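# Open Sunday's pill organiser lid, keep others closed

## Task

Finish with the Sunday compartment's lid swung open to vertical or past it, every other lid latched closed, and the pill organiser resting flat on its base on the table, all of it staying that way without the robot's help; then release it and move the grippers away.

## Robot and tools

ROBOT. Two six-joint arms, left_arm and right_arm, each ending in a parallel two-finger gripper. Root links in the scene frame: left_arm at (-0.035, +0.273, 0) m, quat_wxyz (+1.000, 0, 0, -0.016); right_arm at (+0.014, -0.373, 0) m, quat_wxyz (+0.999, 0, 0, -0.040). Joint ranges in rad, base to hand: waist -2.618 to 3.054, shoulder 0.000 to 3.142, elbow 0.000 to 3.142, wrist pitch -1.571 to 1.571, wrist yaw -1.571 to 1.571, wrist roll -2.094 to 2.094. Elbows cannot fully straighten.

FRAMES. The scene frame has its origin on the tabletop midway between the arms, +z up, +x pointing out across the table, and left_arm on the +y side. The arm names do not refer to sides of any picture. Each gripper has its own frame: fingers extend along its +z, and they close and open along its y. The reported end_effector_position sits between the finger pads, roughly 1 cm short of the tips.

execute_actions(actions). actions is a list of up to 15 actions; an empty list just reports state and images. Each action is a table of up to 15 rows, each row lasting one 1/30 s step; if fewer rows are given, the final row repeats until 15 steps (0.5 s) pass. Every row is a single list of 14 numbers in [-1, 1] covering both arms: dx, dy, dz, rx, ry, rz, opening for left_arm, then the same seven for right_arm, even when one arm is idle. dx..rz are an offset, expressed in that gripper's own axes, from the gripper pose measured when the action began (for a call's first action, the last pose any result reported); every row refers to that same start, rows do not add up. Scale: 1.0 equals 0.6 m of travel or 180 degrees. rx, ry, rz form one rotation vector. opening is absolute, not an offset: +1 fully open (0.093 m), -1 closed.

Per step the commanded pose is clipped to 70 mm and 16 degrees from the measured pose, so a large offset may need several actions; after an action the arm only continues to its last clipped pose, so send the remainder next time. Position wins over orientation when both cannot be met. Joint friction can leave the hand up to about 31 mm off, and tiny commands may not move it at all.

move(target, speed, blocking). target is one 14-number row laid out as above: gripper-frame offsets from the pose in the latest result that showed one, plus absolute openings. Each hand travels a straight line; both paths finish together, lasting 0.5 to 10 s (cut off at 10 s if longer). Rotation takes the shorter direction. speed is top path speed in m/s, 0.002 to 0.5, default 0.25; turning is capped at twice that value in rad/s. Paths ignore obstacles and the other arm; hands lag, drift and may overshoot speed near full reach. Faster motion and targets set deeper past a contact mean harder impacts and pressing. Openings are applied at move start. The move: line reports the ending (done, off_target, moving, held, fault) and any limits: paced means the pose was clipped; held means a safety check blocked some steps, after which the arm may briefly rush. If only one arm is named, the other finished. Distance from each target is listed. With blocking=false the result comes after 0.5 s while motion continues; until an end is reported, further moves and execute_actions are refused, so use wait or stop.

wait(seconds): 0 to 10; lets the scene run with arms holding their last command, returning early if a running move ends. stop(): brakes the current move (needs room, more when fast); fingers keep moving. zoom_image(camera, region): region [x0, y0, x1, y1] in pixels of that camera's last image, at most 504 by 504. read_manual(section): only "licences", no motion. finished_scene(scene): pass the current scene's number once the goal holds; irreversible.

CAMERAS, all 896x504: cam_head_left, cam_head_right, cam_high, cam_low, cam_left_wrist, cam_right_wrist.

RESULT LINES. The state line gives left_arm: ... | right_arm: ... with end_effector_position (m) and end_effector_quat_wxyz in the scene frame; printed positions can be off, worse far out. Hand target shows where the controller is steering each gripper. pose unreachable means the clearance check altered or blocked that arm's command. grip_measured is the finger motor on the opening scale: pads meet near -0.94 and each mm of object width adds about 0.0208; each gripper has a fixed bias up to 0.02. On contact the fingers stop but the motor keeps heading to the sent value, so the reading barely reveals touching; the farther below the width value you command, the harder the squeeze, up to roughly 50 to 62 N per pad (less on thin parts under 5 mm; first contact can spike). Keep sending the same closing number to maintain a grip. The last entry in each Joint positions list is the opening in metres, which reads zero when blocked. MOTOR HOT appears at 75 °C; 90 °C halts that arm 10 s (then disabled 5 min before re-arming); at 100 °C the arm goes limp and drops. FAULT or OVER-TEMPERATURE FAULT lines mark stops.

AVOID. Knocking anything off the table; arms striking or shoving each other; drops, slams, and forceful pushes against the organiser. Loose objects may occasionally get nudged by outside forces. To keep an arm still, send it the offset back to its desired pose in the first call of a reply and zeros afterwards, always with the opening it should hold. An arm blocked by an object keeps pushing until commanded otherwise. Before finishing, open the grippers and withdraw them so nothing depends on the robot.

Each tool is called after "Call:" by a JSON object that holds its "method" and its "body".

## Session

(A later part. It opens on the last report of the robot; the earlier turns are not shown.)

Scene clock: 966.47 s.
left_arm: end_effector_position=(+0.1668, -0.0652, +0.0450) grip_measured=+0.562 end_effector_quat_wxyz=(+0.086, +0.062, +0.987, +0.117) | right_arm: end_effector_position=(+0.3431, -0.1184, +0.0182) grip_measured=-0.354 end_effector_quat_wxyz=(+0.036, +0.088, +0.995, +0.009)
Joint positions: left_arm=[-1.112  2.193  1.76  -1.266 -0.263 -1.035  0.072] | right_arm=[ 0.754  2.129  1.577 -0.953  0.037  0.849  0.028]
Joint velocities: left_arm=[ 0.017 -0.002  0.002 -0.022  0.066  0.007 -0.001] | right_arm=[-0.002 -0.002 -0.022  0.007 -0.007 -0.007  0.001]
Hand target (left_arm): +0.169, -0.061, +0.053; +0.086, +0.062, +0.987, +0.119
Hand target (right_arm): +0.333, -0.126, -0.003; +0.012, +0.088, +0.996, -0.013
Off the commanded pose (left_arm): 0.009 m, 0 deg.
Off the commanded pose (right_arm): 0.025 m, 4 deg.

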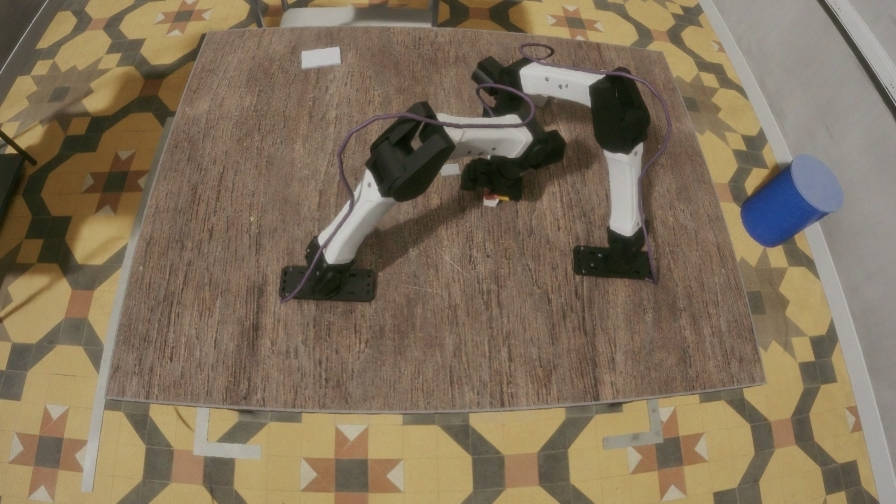

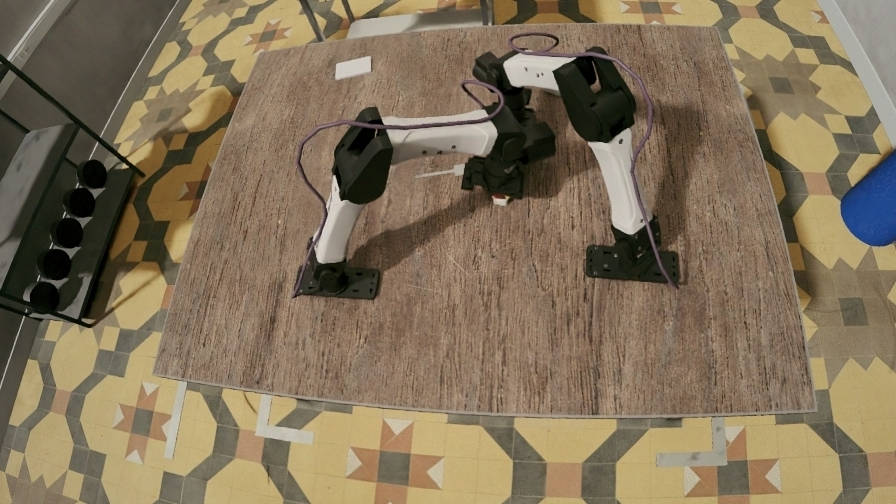

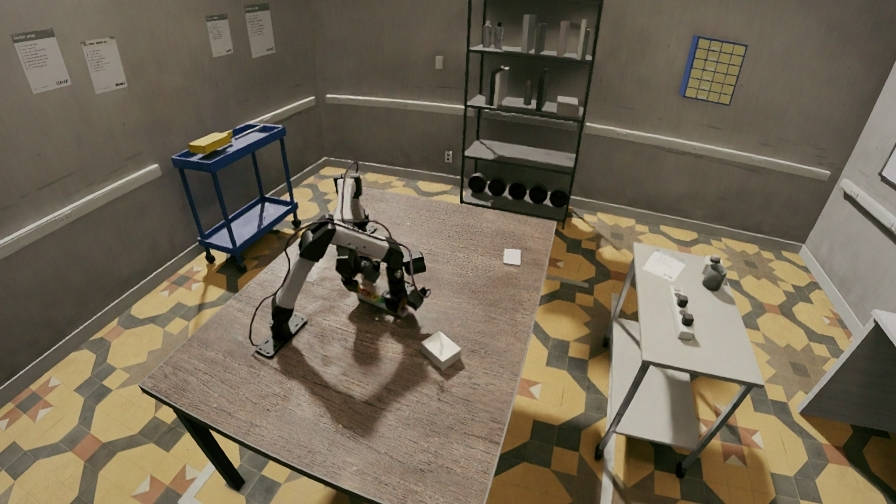

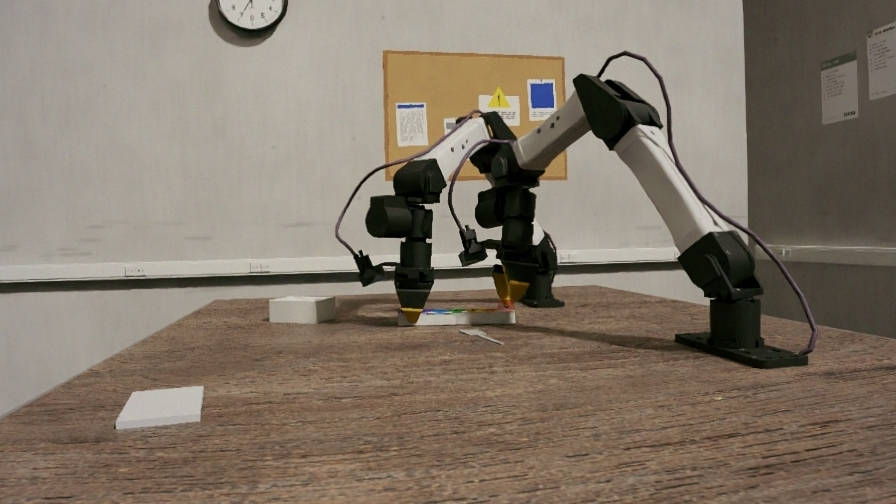

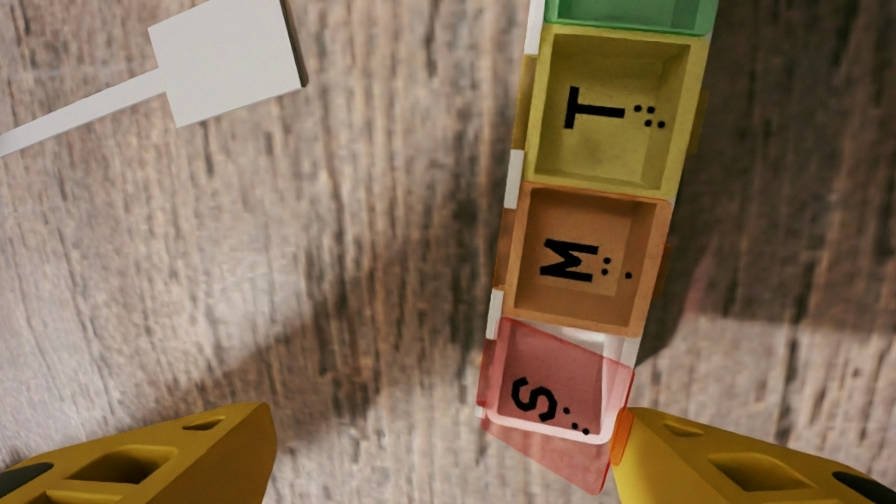

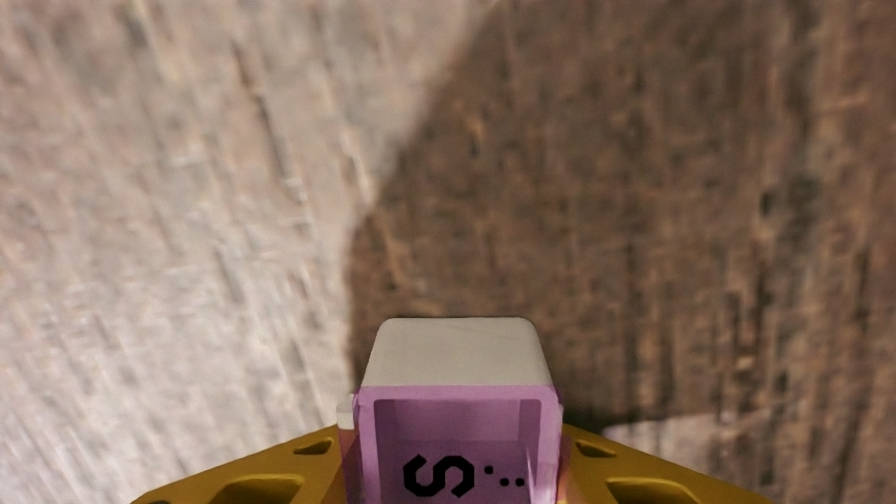

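Call:
{"method": "execute_actions", "body": {"actions": [[[0,0,0,0,0,0,0.54, 0.016,-0.016,0.036,0.0155,0.014,0,-0.37],[0,0,0,0,0,0,0.52, 0.016,-0.016,0.036,0.0155,0.014,0,-0.37],[0,0,0,0,0,0,0.50, 0.016,-0.016,0.036,0.0155,0.014,0,-0.37],[0,0,0,0,0,0,0.48, 0.016,-0.016,0.036,0.0155,0.014,0,-0.37],[0,0,0,0,0,0,0.455, 0.016,-0.016,0.036,0.0155,0.014,0,-0.37],[0,0,0,0,0,0,0.43, 0.016,-0.016,0.036,0.0155,0.014,0,-0.37],[0,0,0,0,0,0,0.405, 0.016,-0.016,0.036,0.0155,0.014,0,-0.37],[0,0,0,0,0,0,0.38, 0.016,-0.016,0.036,0.0155,0.014,0,-0.37],[0,0,0,0,0,0,0.35, 0.016,-0.016,0.036,0.0155,0.014,0,-0.37],[0,0,0,0,0,0,0.32, 0.016,-0.016,0.036,0.0155,0.014,0,-0.37],[0,0,0,0,0,0,0.29, 0.016,-0.016,0.036,0.0155,0.014,0,-0.37],[0,0,0,0,0,0,0.26, 0.016,-0.016,0.036,0.0155,0.014,0,-0.37],[0,0,0,0,0,0,0.23, 0.016,-0.016,0.036,0.0155,0.014,0,-0.37]]]}}

Call:
{"method": "zoom_image", "body": {"camera": "cam_low", "region": [460, 270, 560, 340]}}

Scene clock: 989.20 s.
left_arm: end_effector_position=(+0.1674, -0.0690, +0.0443) grip_measured=+0.233 end_effector_quat_wxyz=(+0.087, +0.061, +0.988, +0.109) | right_arm: end_effector_position=(+0.3436, -0.1180, +0.0182) grip_measured=-0.354 end_effector_quat_wxyz=(+0.037, +0.093, +0.995, +0.010)
Joint positions: left_arm=[-1.112  2.193  1.76  -1.251 -0.257 -1.035  0.056] | right_arm=[ 0.754  2.129  1.577 -0.951  0.037  0.858  0.028]
Joint velocities: left_arm=[-0.012  0.002  0.007  0.022  0.022 -0.007 -0.003] | right_arm=[-0.002 -0.012 -0.022  0.007  0.081  0.007 -0.001]
Hand target (left_arm): +0.167, -0.065, +0.045; +0.086, +0.062, +0.987, +0.117
Hand target (right_arm): +0.333, -0.126, -0.003; +0.012, +0.089, +0.996, -0.013
Off the commanded pose (left_arm): 0.004 m, 1 deg.
Off the commanded pose (right_arm): 0.026 m, 4 deg.

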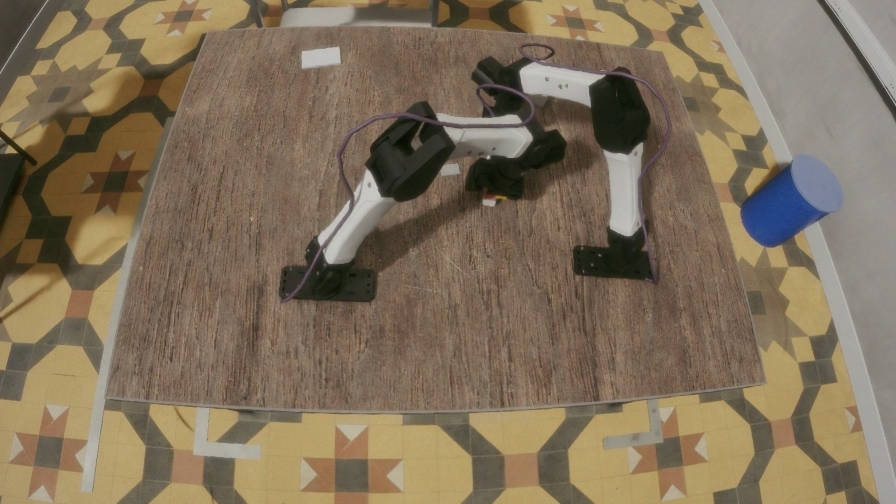

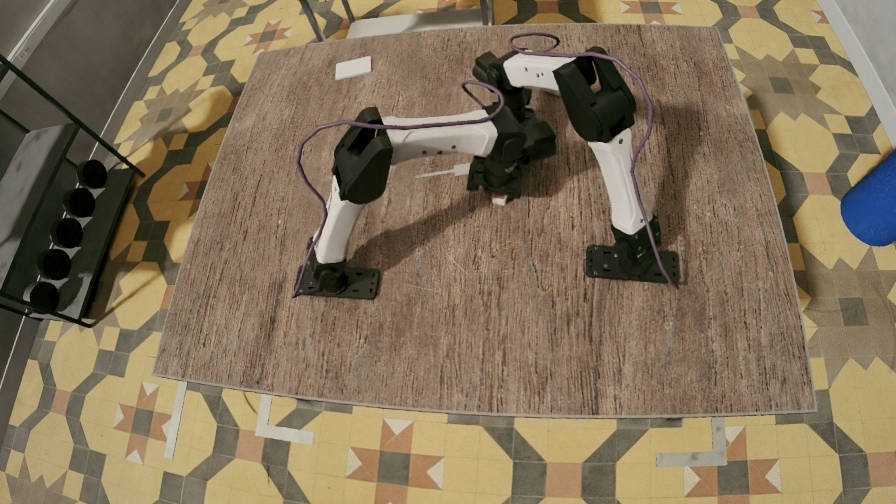

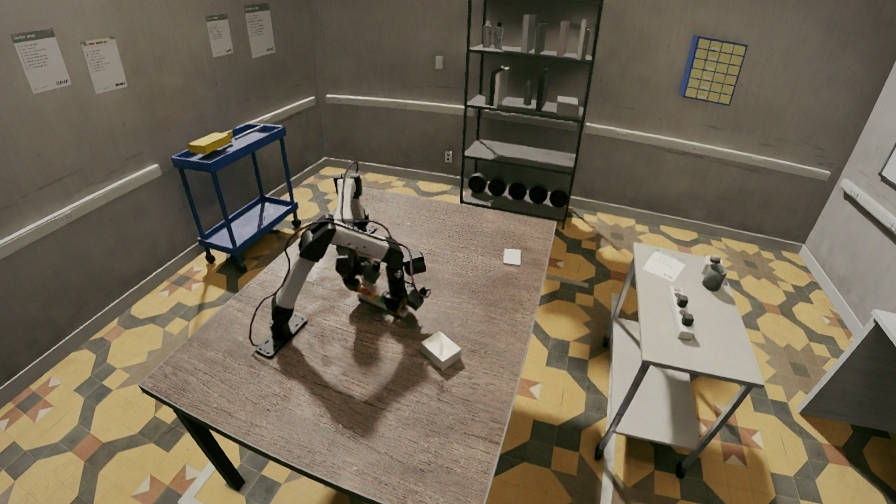

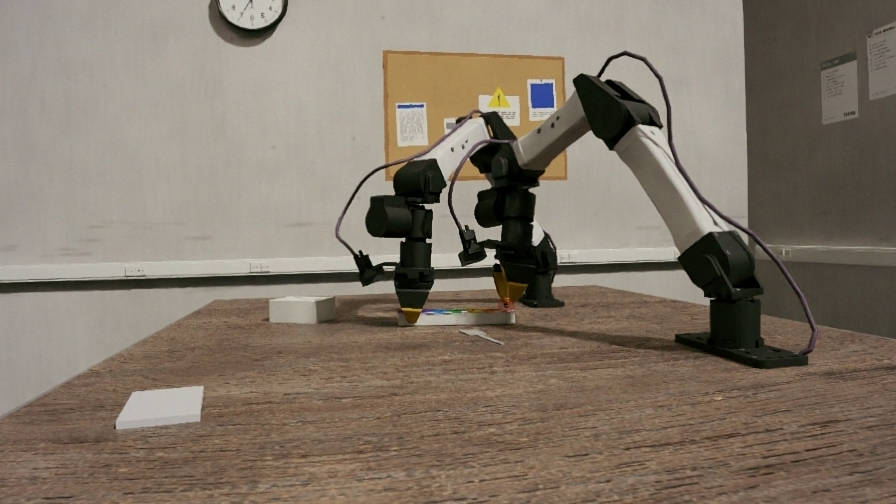

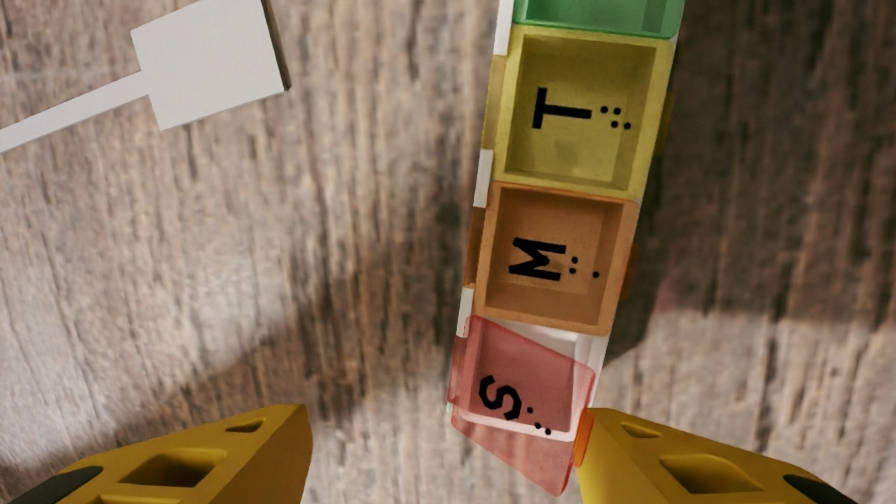

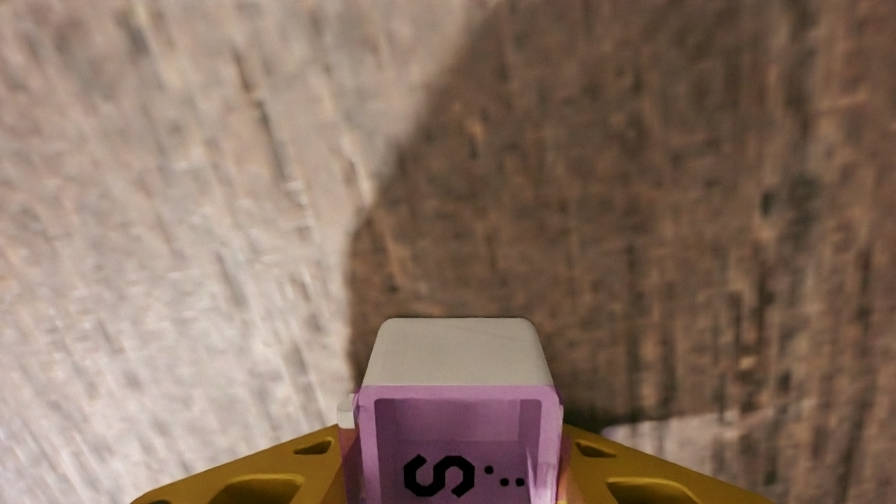

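Region (460, 270, 560, 340) of cam_low's 896x504 image, scaled by 5.040, with more detail than that image has; it fills the top 353 rows of this view, and the rest is white.

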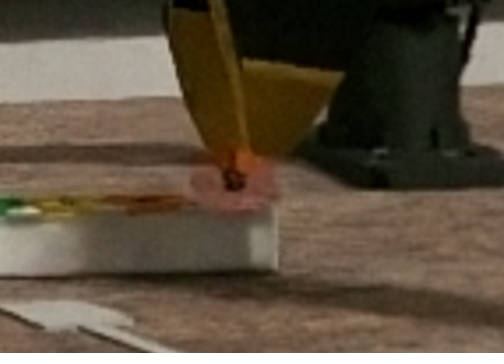

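Call:
{"method": "execute_actions", "body": {"actions": [[[-0.001,0.009,-0.005,-0.005,0,0,0.23, 0.016,-0.016,0.036,0.0155,0.014,0,-0.37],[-0.002,0.012,-0.009,-0.005,0,0,0.23, 0.016,-0.016,0.036,0.0155,0.014,0,-0.37],[-0.0027,0.015,-0.012,-0.005,0,0,0.23, 0.016,-0.016,0.036,0.0155,0.014,0,-0.37],[-0.003,0.0165,-0.014,-0.005,0,0,0.23, 0.016,-0.016,0.036,0.0155,0.014,0,-0.37],[-0.0033,0.018,-0.0155,-0.005,0,0,0.23, 0.016,-0.016,0.036,0.0155,0.014,0,-0.37],[-0.0036,0.019,-0.017,-0.005,0,0,0.23, 0.016,-0.016,0.036,0.0155,0.014,0,-0.37],[-0.0039,0.02,-0.0185,-0.005,0,0,0.22, 0.016,-0.016,0.036,0.0155,0.014,0,-0.37],[-0.0042,0.021,-0.02,-0.005,0,0,0.20, 0.016,-0.016,0.036,0.0155,0.014,0,-0.37],[-0.0045,0.022,-0.0215,-0.005,0,0,0.18, 0.016,-0.016,0.036,0.0155,0.014,0,-0.37],[-0.0048,0.023,-0.023,-0.005,0,0,0.16, 0.016,-0.016,0.036,0.0155,0.014,0,-0.37],[-0.0048,0.023,-0.023,-0.005,0,0,0.14, 0.016,-0.016,0.036,0.0155,0.014,0,-0.37],[-0.0048,0.023,-0.023,-0.005,0,0,0.12, 0.016,-0.016,0.036,0.0155,0.014,0,-0.37],[-0.0048,0.023,-0.023,-0.005,0,0,0.10, 0.016,-0.016,0.036,0.0155,0.014,0,-0.37]]]}}

Call:
{"method": "zoom_image", "body": {"camera": "cam_low", "region": [460, 270, 560, 340]}}

Scene clock: 1015.50 s.
left_arm: end_effector_position=(+0.1646, -0.0625, +0.0517) grip_measured=+0.103 end_effector_quat_wxyz=(+0.084, +0.062, +0.988, +0.117) | right_arm: end_effector_position=(+0.3437, -0.1180, +0.0182) grip_measured=-0.354 end_effector_quat_wxyz=(+0.037, +0.095, +0.995, +0.010)
Joint positions: left_arm=[-1.112  2.176  1.76  -1.285 -0.257 -1.035  0.05 ] | right_arm=[ 0.754  2.129  1.577 -0.951  0.037  0.862  0.028]
Joint velocities: left_arm=[-0.012  0.002  0.002 -0.081 -0.007  0.007 -0.001] | right_arm=[-0.022 -0.002  0.012  0.022  0.081  0.022 -0.001]
Hand target (left_arm): +0.169, -0.059, +0.061; +0.088, +0.060, +0.987, +0.116
Hand target (right_arm): +0.333, -0.126, -0.003; +0.013, +0.094, +0.995, -0.012
Off the commanded pose (left_arm): 0.011 m, 1 deg.
Off the commanded pose (right_arm): 0.026 m, 4 deg.

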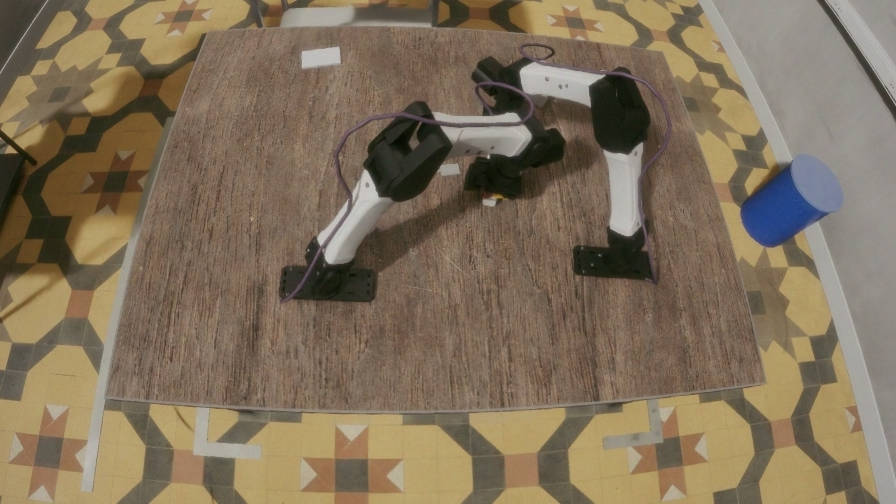

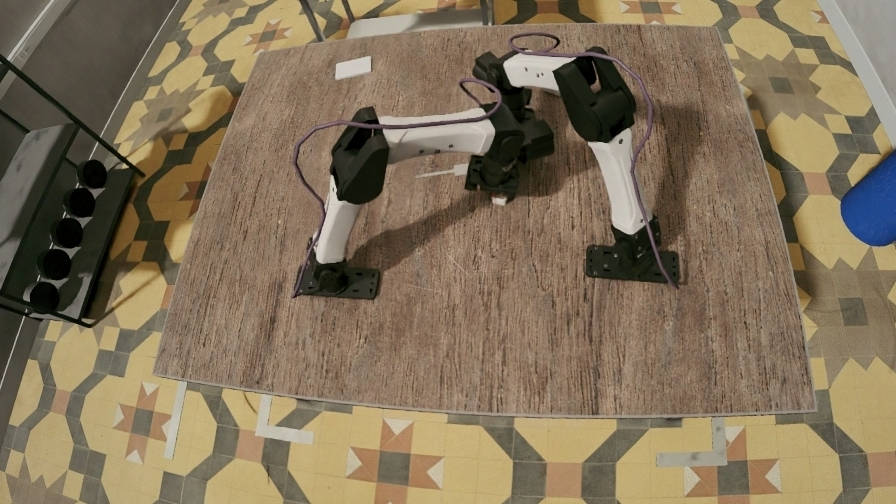

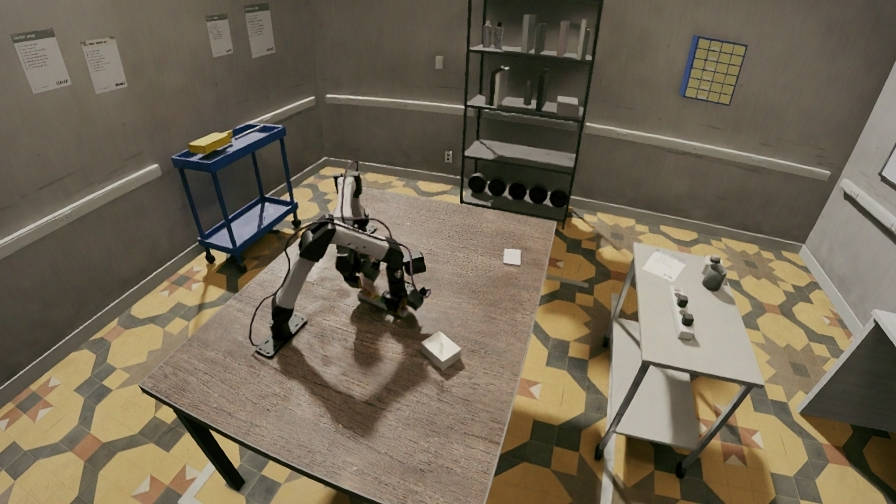

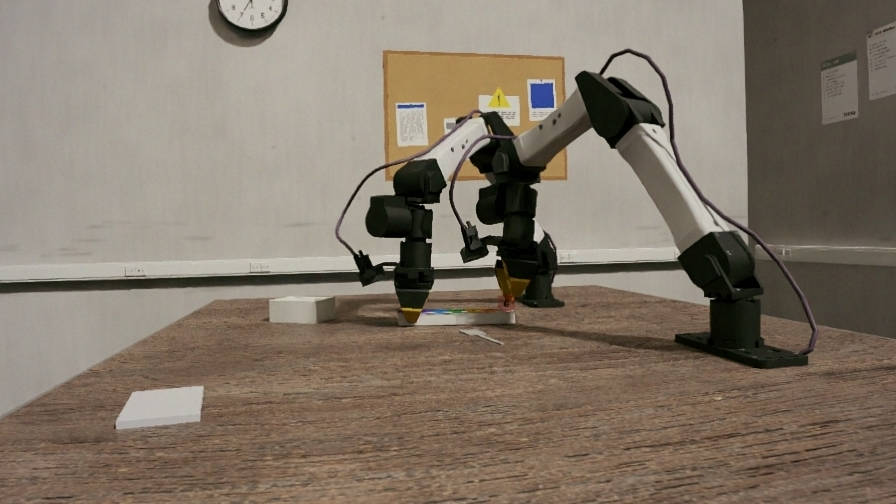

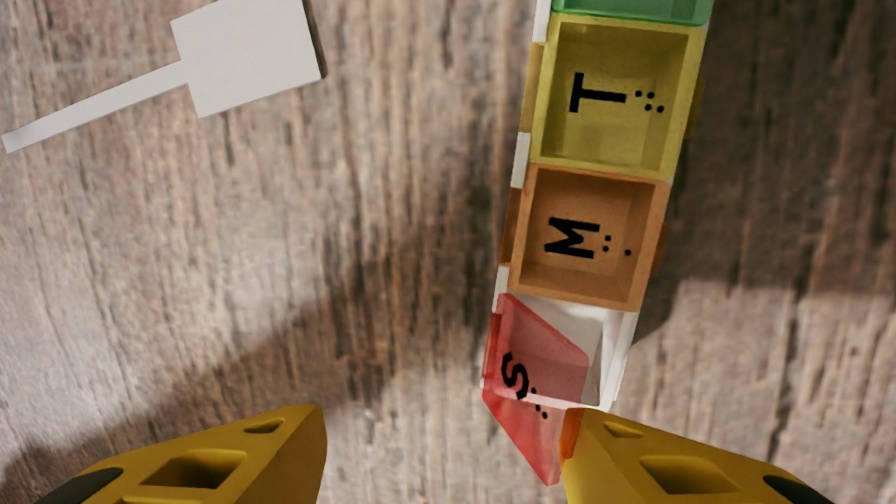

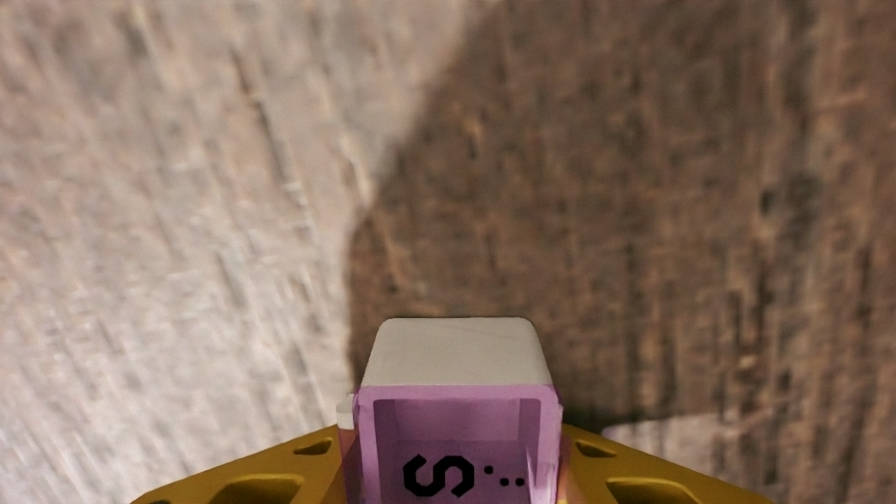

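Region (460, 270, 560, 340) of cam_low's 896x504 image, scaled by 5.040, with more detail than that image has; it fills the top 353 rows of this view, and the rest is white.

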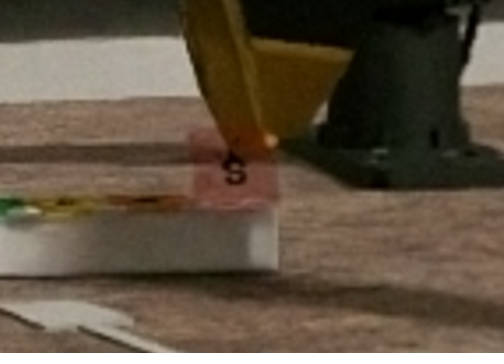

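Call:
{"method": "execute_actions", "body": {"actions": [[[0,0,0,0,0,0,0.06, 0.016,-0.016,0.036,0.0155,0.014,0,-0.37],[0,0,0,0,0,0,0.02, 0.016,-0.016,0.036,0.0155,0.014,0,-0.37],[0,0,0,0,0,0,-0.03, 0.016,-0.016,0.036,0.0155,0.014,0,-0.37],[0,0,0,0,0,0,-0.08, 0.016,-0.016,0.036,0.0155,0.014,0,-0.37],[0,0,0,0,0,0,-0.13, 0.016,-0.016,0.036,0.0155,0.014,0,-0.37],[0,0,0,0,0,0,-0.18, 0.016,-0.016,0.036,0.0155,0.014,0,-0.37],[0,0,0,0,0,0,-0.23, 0.016,-0.016,0.036,0.0155,0.014,0,-0.37],[0,0,0,0,0,0,-0.28, 0.016,-0.016,0.036,0.0155,0.014,0,-0.37],[0,0,0,0,0,0,-0.33, 0.016,-0.016,0.036,0.0155,0.014,0,-0.37],[0,0,0,0,0,0,-0.38, 0.016,-0.016,0.036,0.0155,0.014,0,-0.37],[0,0,0,0,0,0,-0.43, 0.016,-0.016,0.036,0.0155,0.014,0,-0.37],[0,0,0,0,0,0,-0.48, 0.016,-0.016,0.036,0.0155,0.014,0,-0.37],[0,0,0,0,0,0,-0.53, 0.016,-0.016,0.036,0.0155,0.014,0,-0.37],[0,0,0,0,0,0,-0.57, 0.016,-0.016,0.036,0.0155,0.014,0,-0.37],[0,0,0,0,0,0,-0.60, 0.016,-0.016,0.036,0.0155,0.014,0,-0.37]]]}}

Call:
{"method": "zoom_image", "body": {"camera": "cam_low", "region": [460, 270, 560, 340]}}

Scene clock: 1049.00 s.
left_arm: end_effector_position=(+0.1638, -0.0607, +0.0520) grip_measured=-0.580 end_effector_quat_wxyz=(+0.082, +0.063, +0.987, +0.120) | right_arm: end_effector_position=(+0.3437, -0.1180, +0.0182) grip_measured=-0.354 end_effector_quat_wxyz=(+0.037, +0.095, +0.995, +0.010)
Joint positions: left_arm=[-1.112  2.176  1.76  -1.294 -0.257 -1.034  0.017] | right_arm=[ 0.754  2.129  1.577 -0.951  0.037  0.862  0.028]
Joint velocities: left_arm=[-0.002  0.002  0.007 -0.037  0.081 -0.037 -0.036] | right_arm=[-0.007 -0.002 -0.012 -0.022 -0.051 -0.007  0.   ]
Hand target (left_arm): +0.165, -0.062, +0.052; +0.084, +0.062, +0.988, +0.117
Hand target (right_arm): +0.333, -0.126, -0.003; +0.013, +0.095, +0.995, -0.011
Off the commanded pose (left_arm): 0.002 m, 0 deg.
Off the commanded pose (right_arm): 0.026 m, 4 deg.

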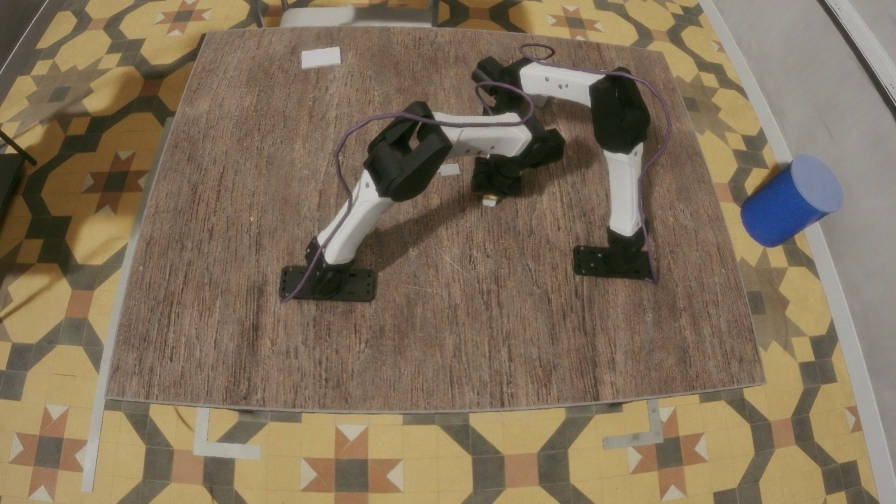

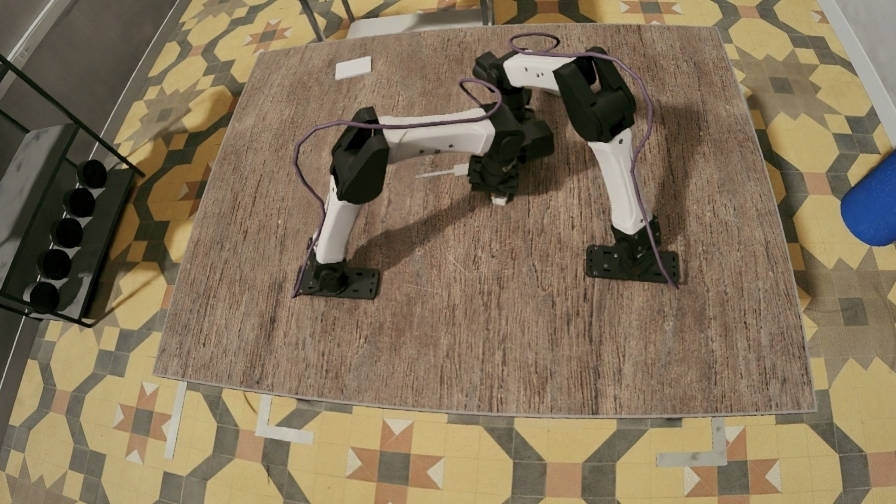

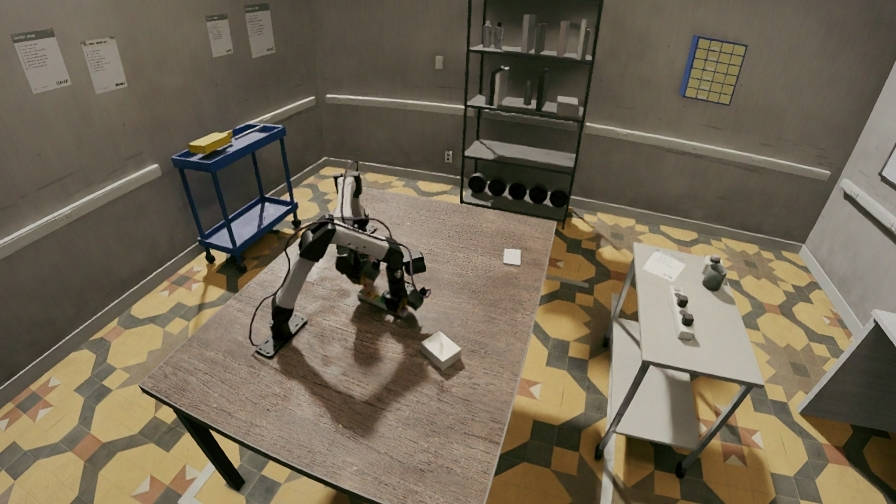

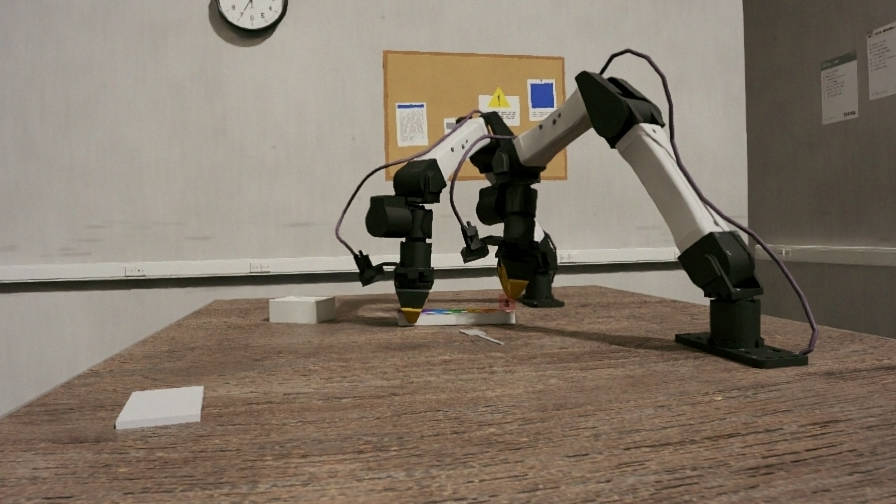

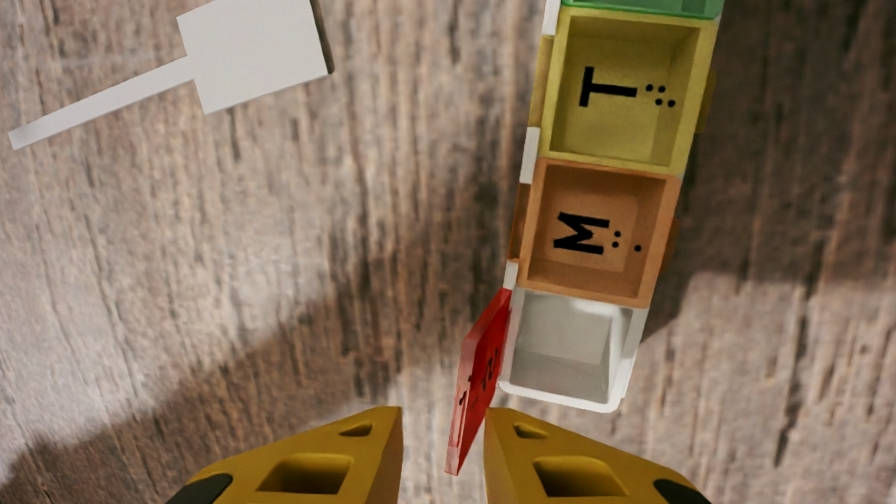

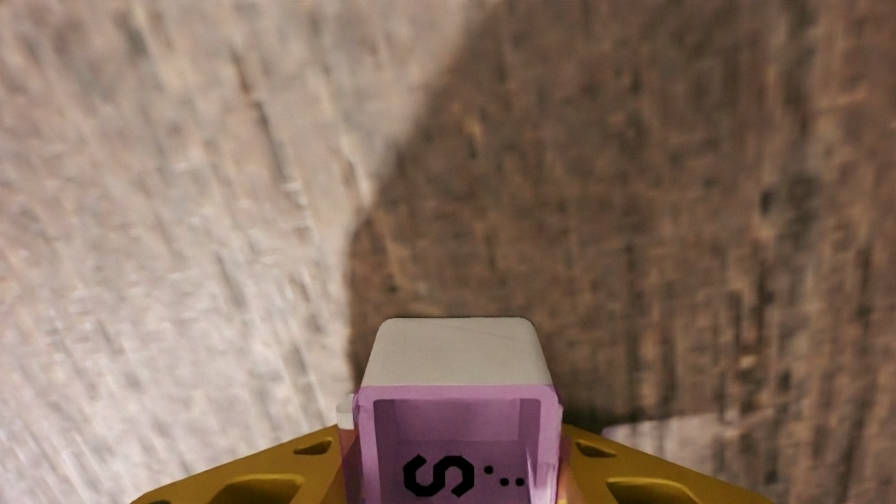

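Region (460, 270, 560, 340) of cam_low's 896x504 image, scaled by 5.040, with more detail than that image has; it fills the top 353 rows of this view, and the rest is white.

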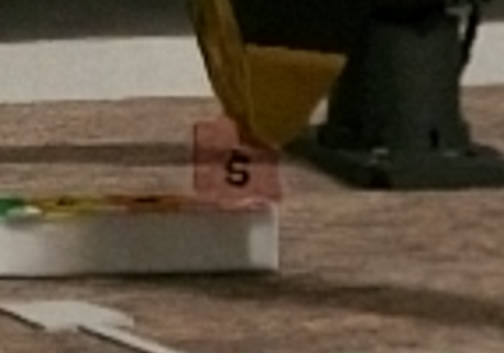

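Call:
{"method": "execute_actions", "body": {"actions": []}}

Call:
{"method": "zoom_image", "body": {"camera": "cam_left_wrist", "region": [340, 260, 660, 504]}}

Scene clock: 1055.60 s.
left_arm: end_effector_position=(+0.1638, -0.0607, +0.0520) grip_measured=-0.598 end_effector_quat_wxyz=(+0.082, +0.063, +0.987, +0.120) | right_arm: end_effector_position=(+0.3437, -0.1180, +0.0182) grip_measured=-0.354 end_effector_quat_wxyz=(+0.037, +0.095, +0.995, +0.010)
Joint positions: left_arm=[-1.112  2.176  1.76  -1.294 -0.257 -1.034  0.017] | right_arm=[ 0.754  2.129  1.577 -0.951  0.037  0.862  0.028]
Joint velocities: left_arm=[-0.012 -0.002  0.007 -0.051 -0.007  0.022 -0.001] | right_arm=[-0.002  0.002  0.007  0.007  0.051 -0.051 -0.001]
Hand target (left_arm): +0.165, -0.062, +0.052; +0.084, +0.062, +0.988, +0.117
Hand target (right_arm): +0.333, -0.126, -0.003; +0.013, +0.095, +0.995, -0.011
Off the commanded pose (left_arm): 0.002 m, 0 deg.
Off the commanded pose (right_arm): 0.026 m, 4 deg.

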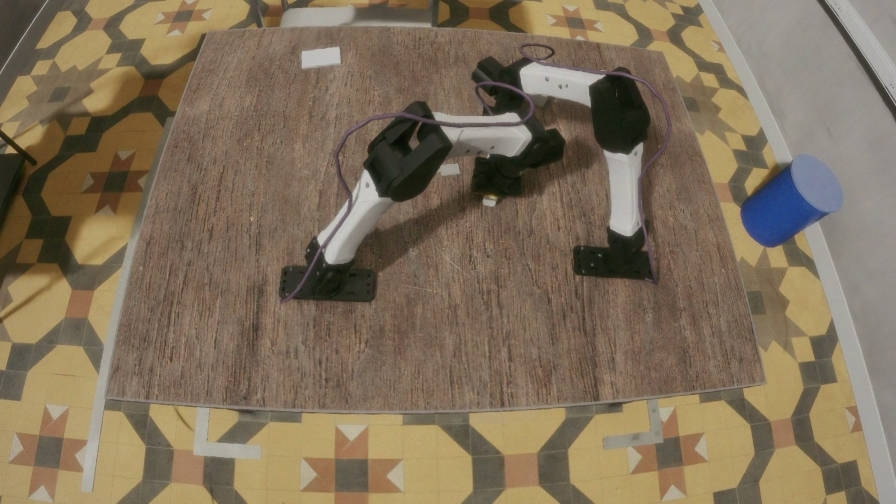

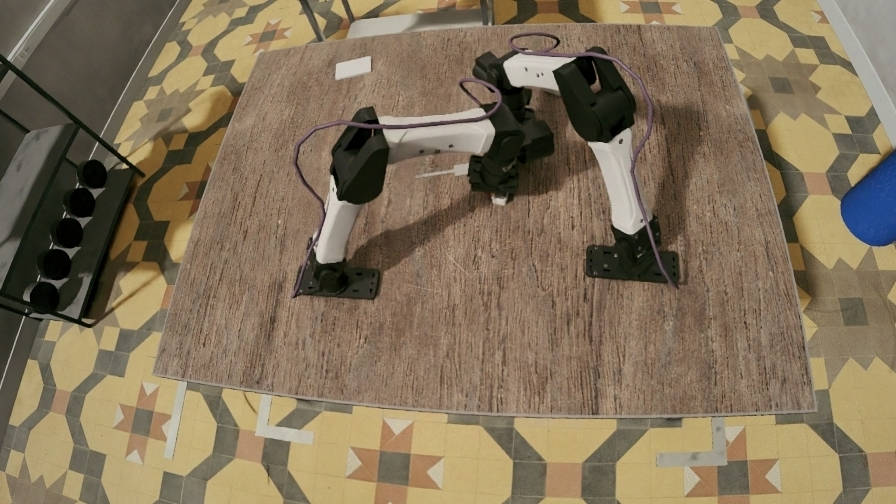

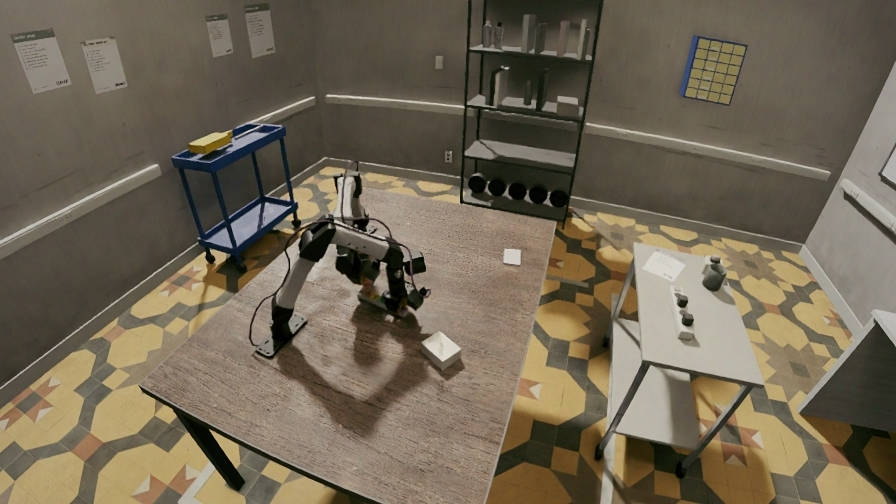

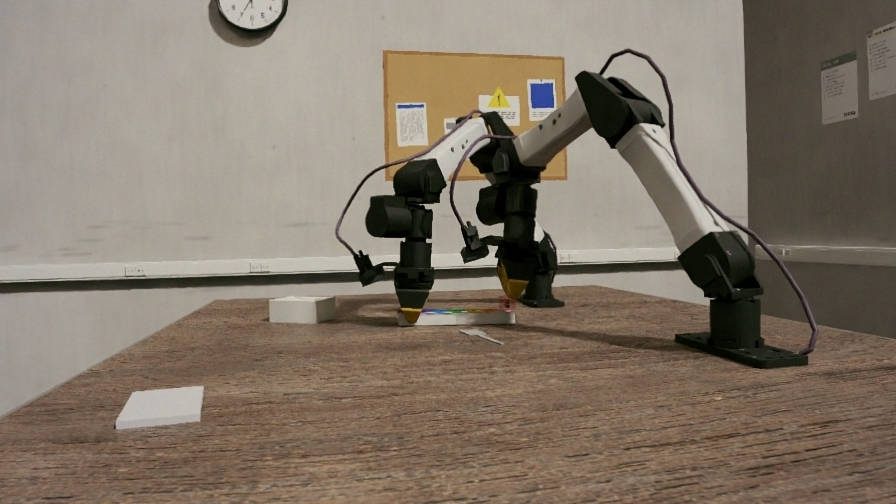

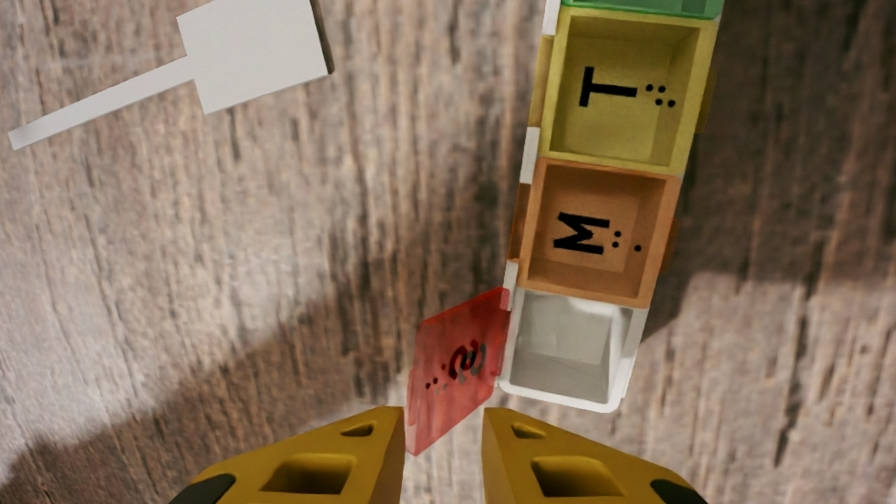

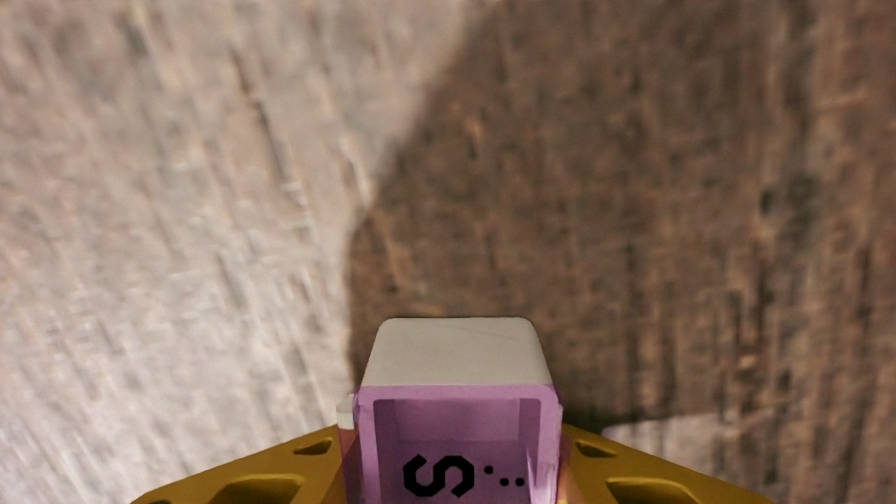

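Region (340, 260, 660, 504) of cam_left_wrist's 896x504 image, scaled by 1.575, with more detail than that image has; it fills the top 384 rows of this view, and the rest is white.

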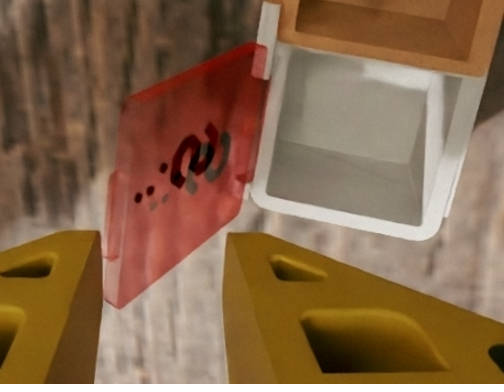

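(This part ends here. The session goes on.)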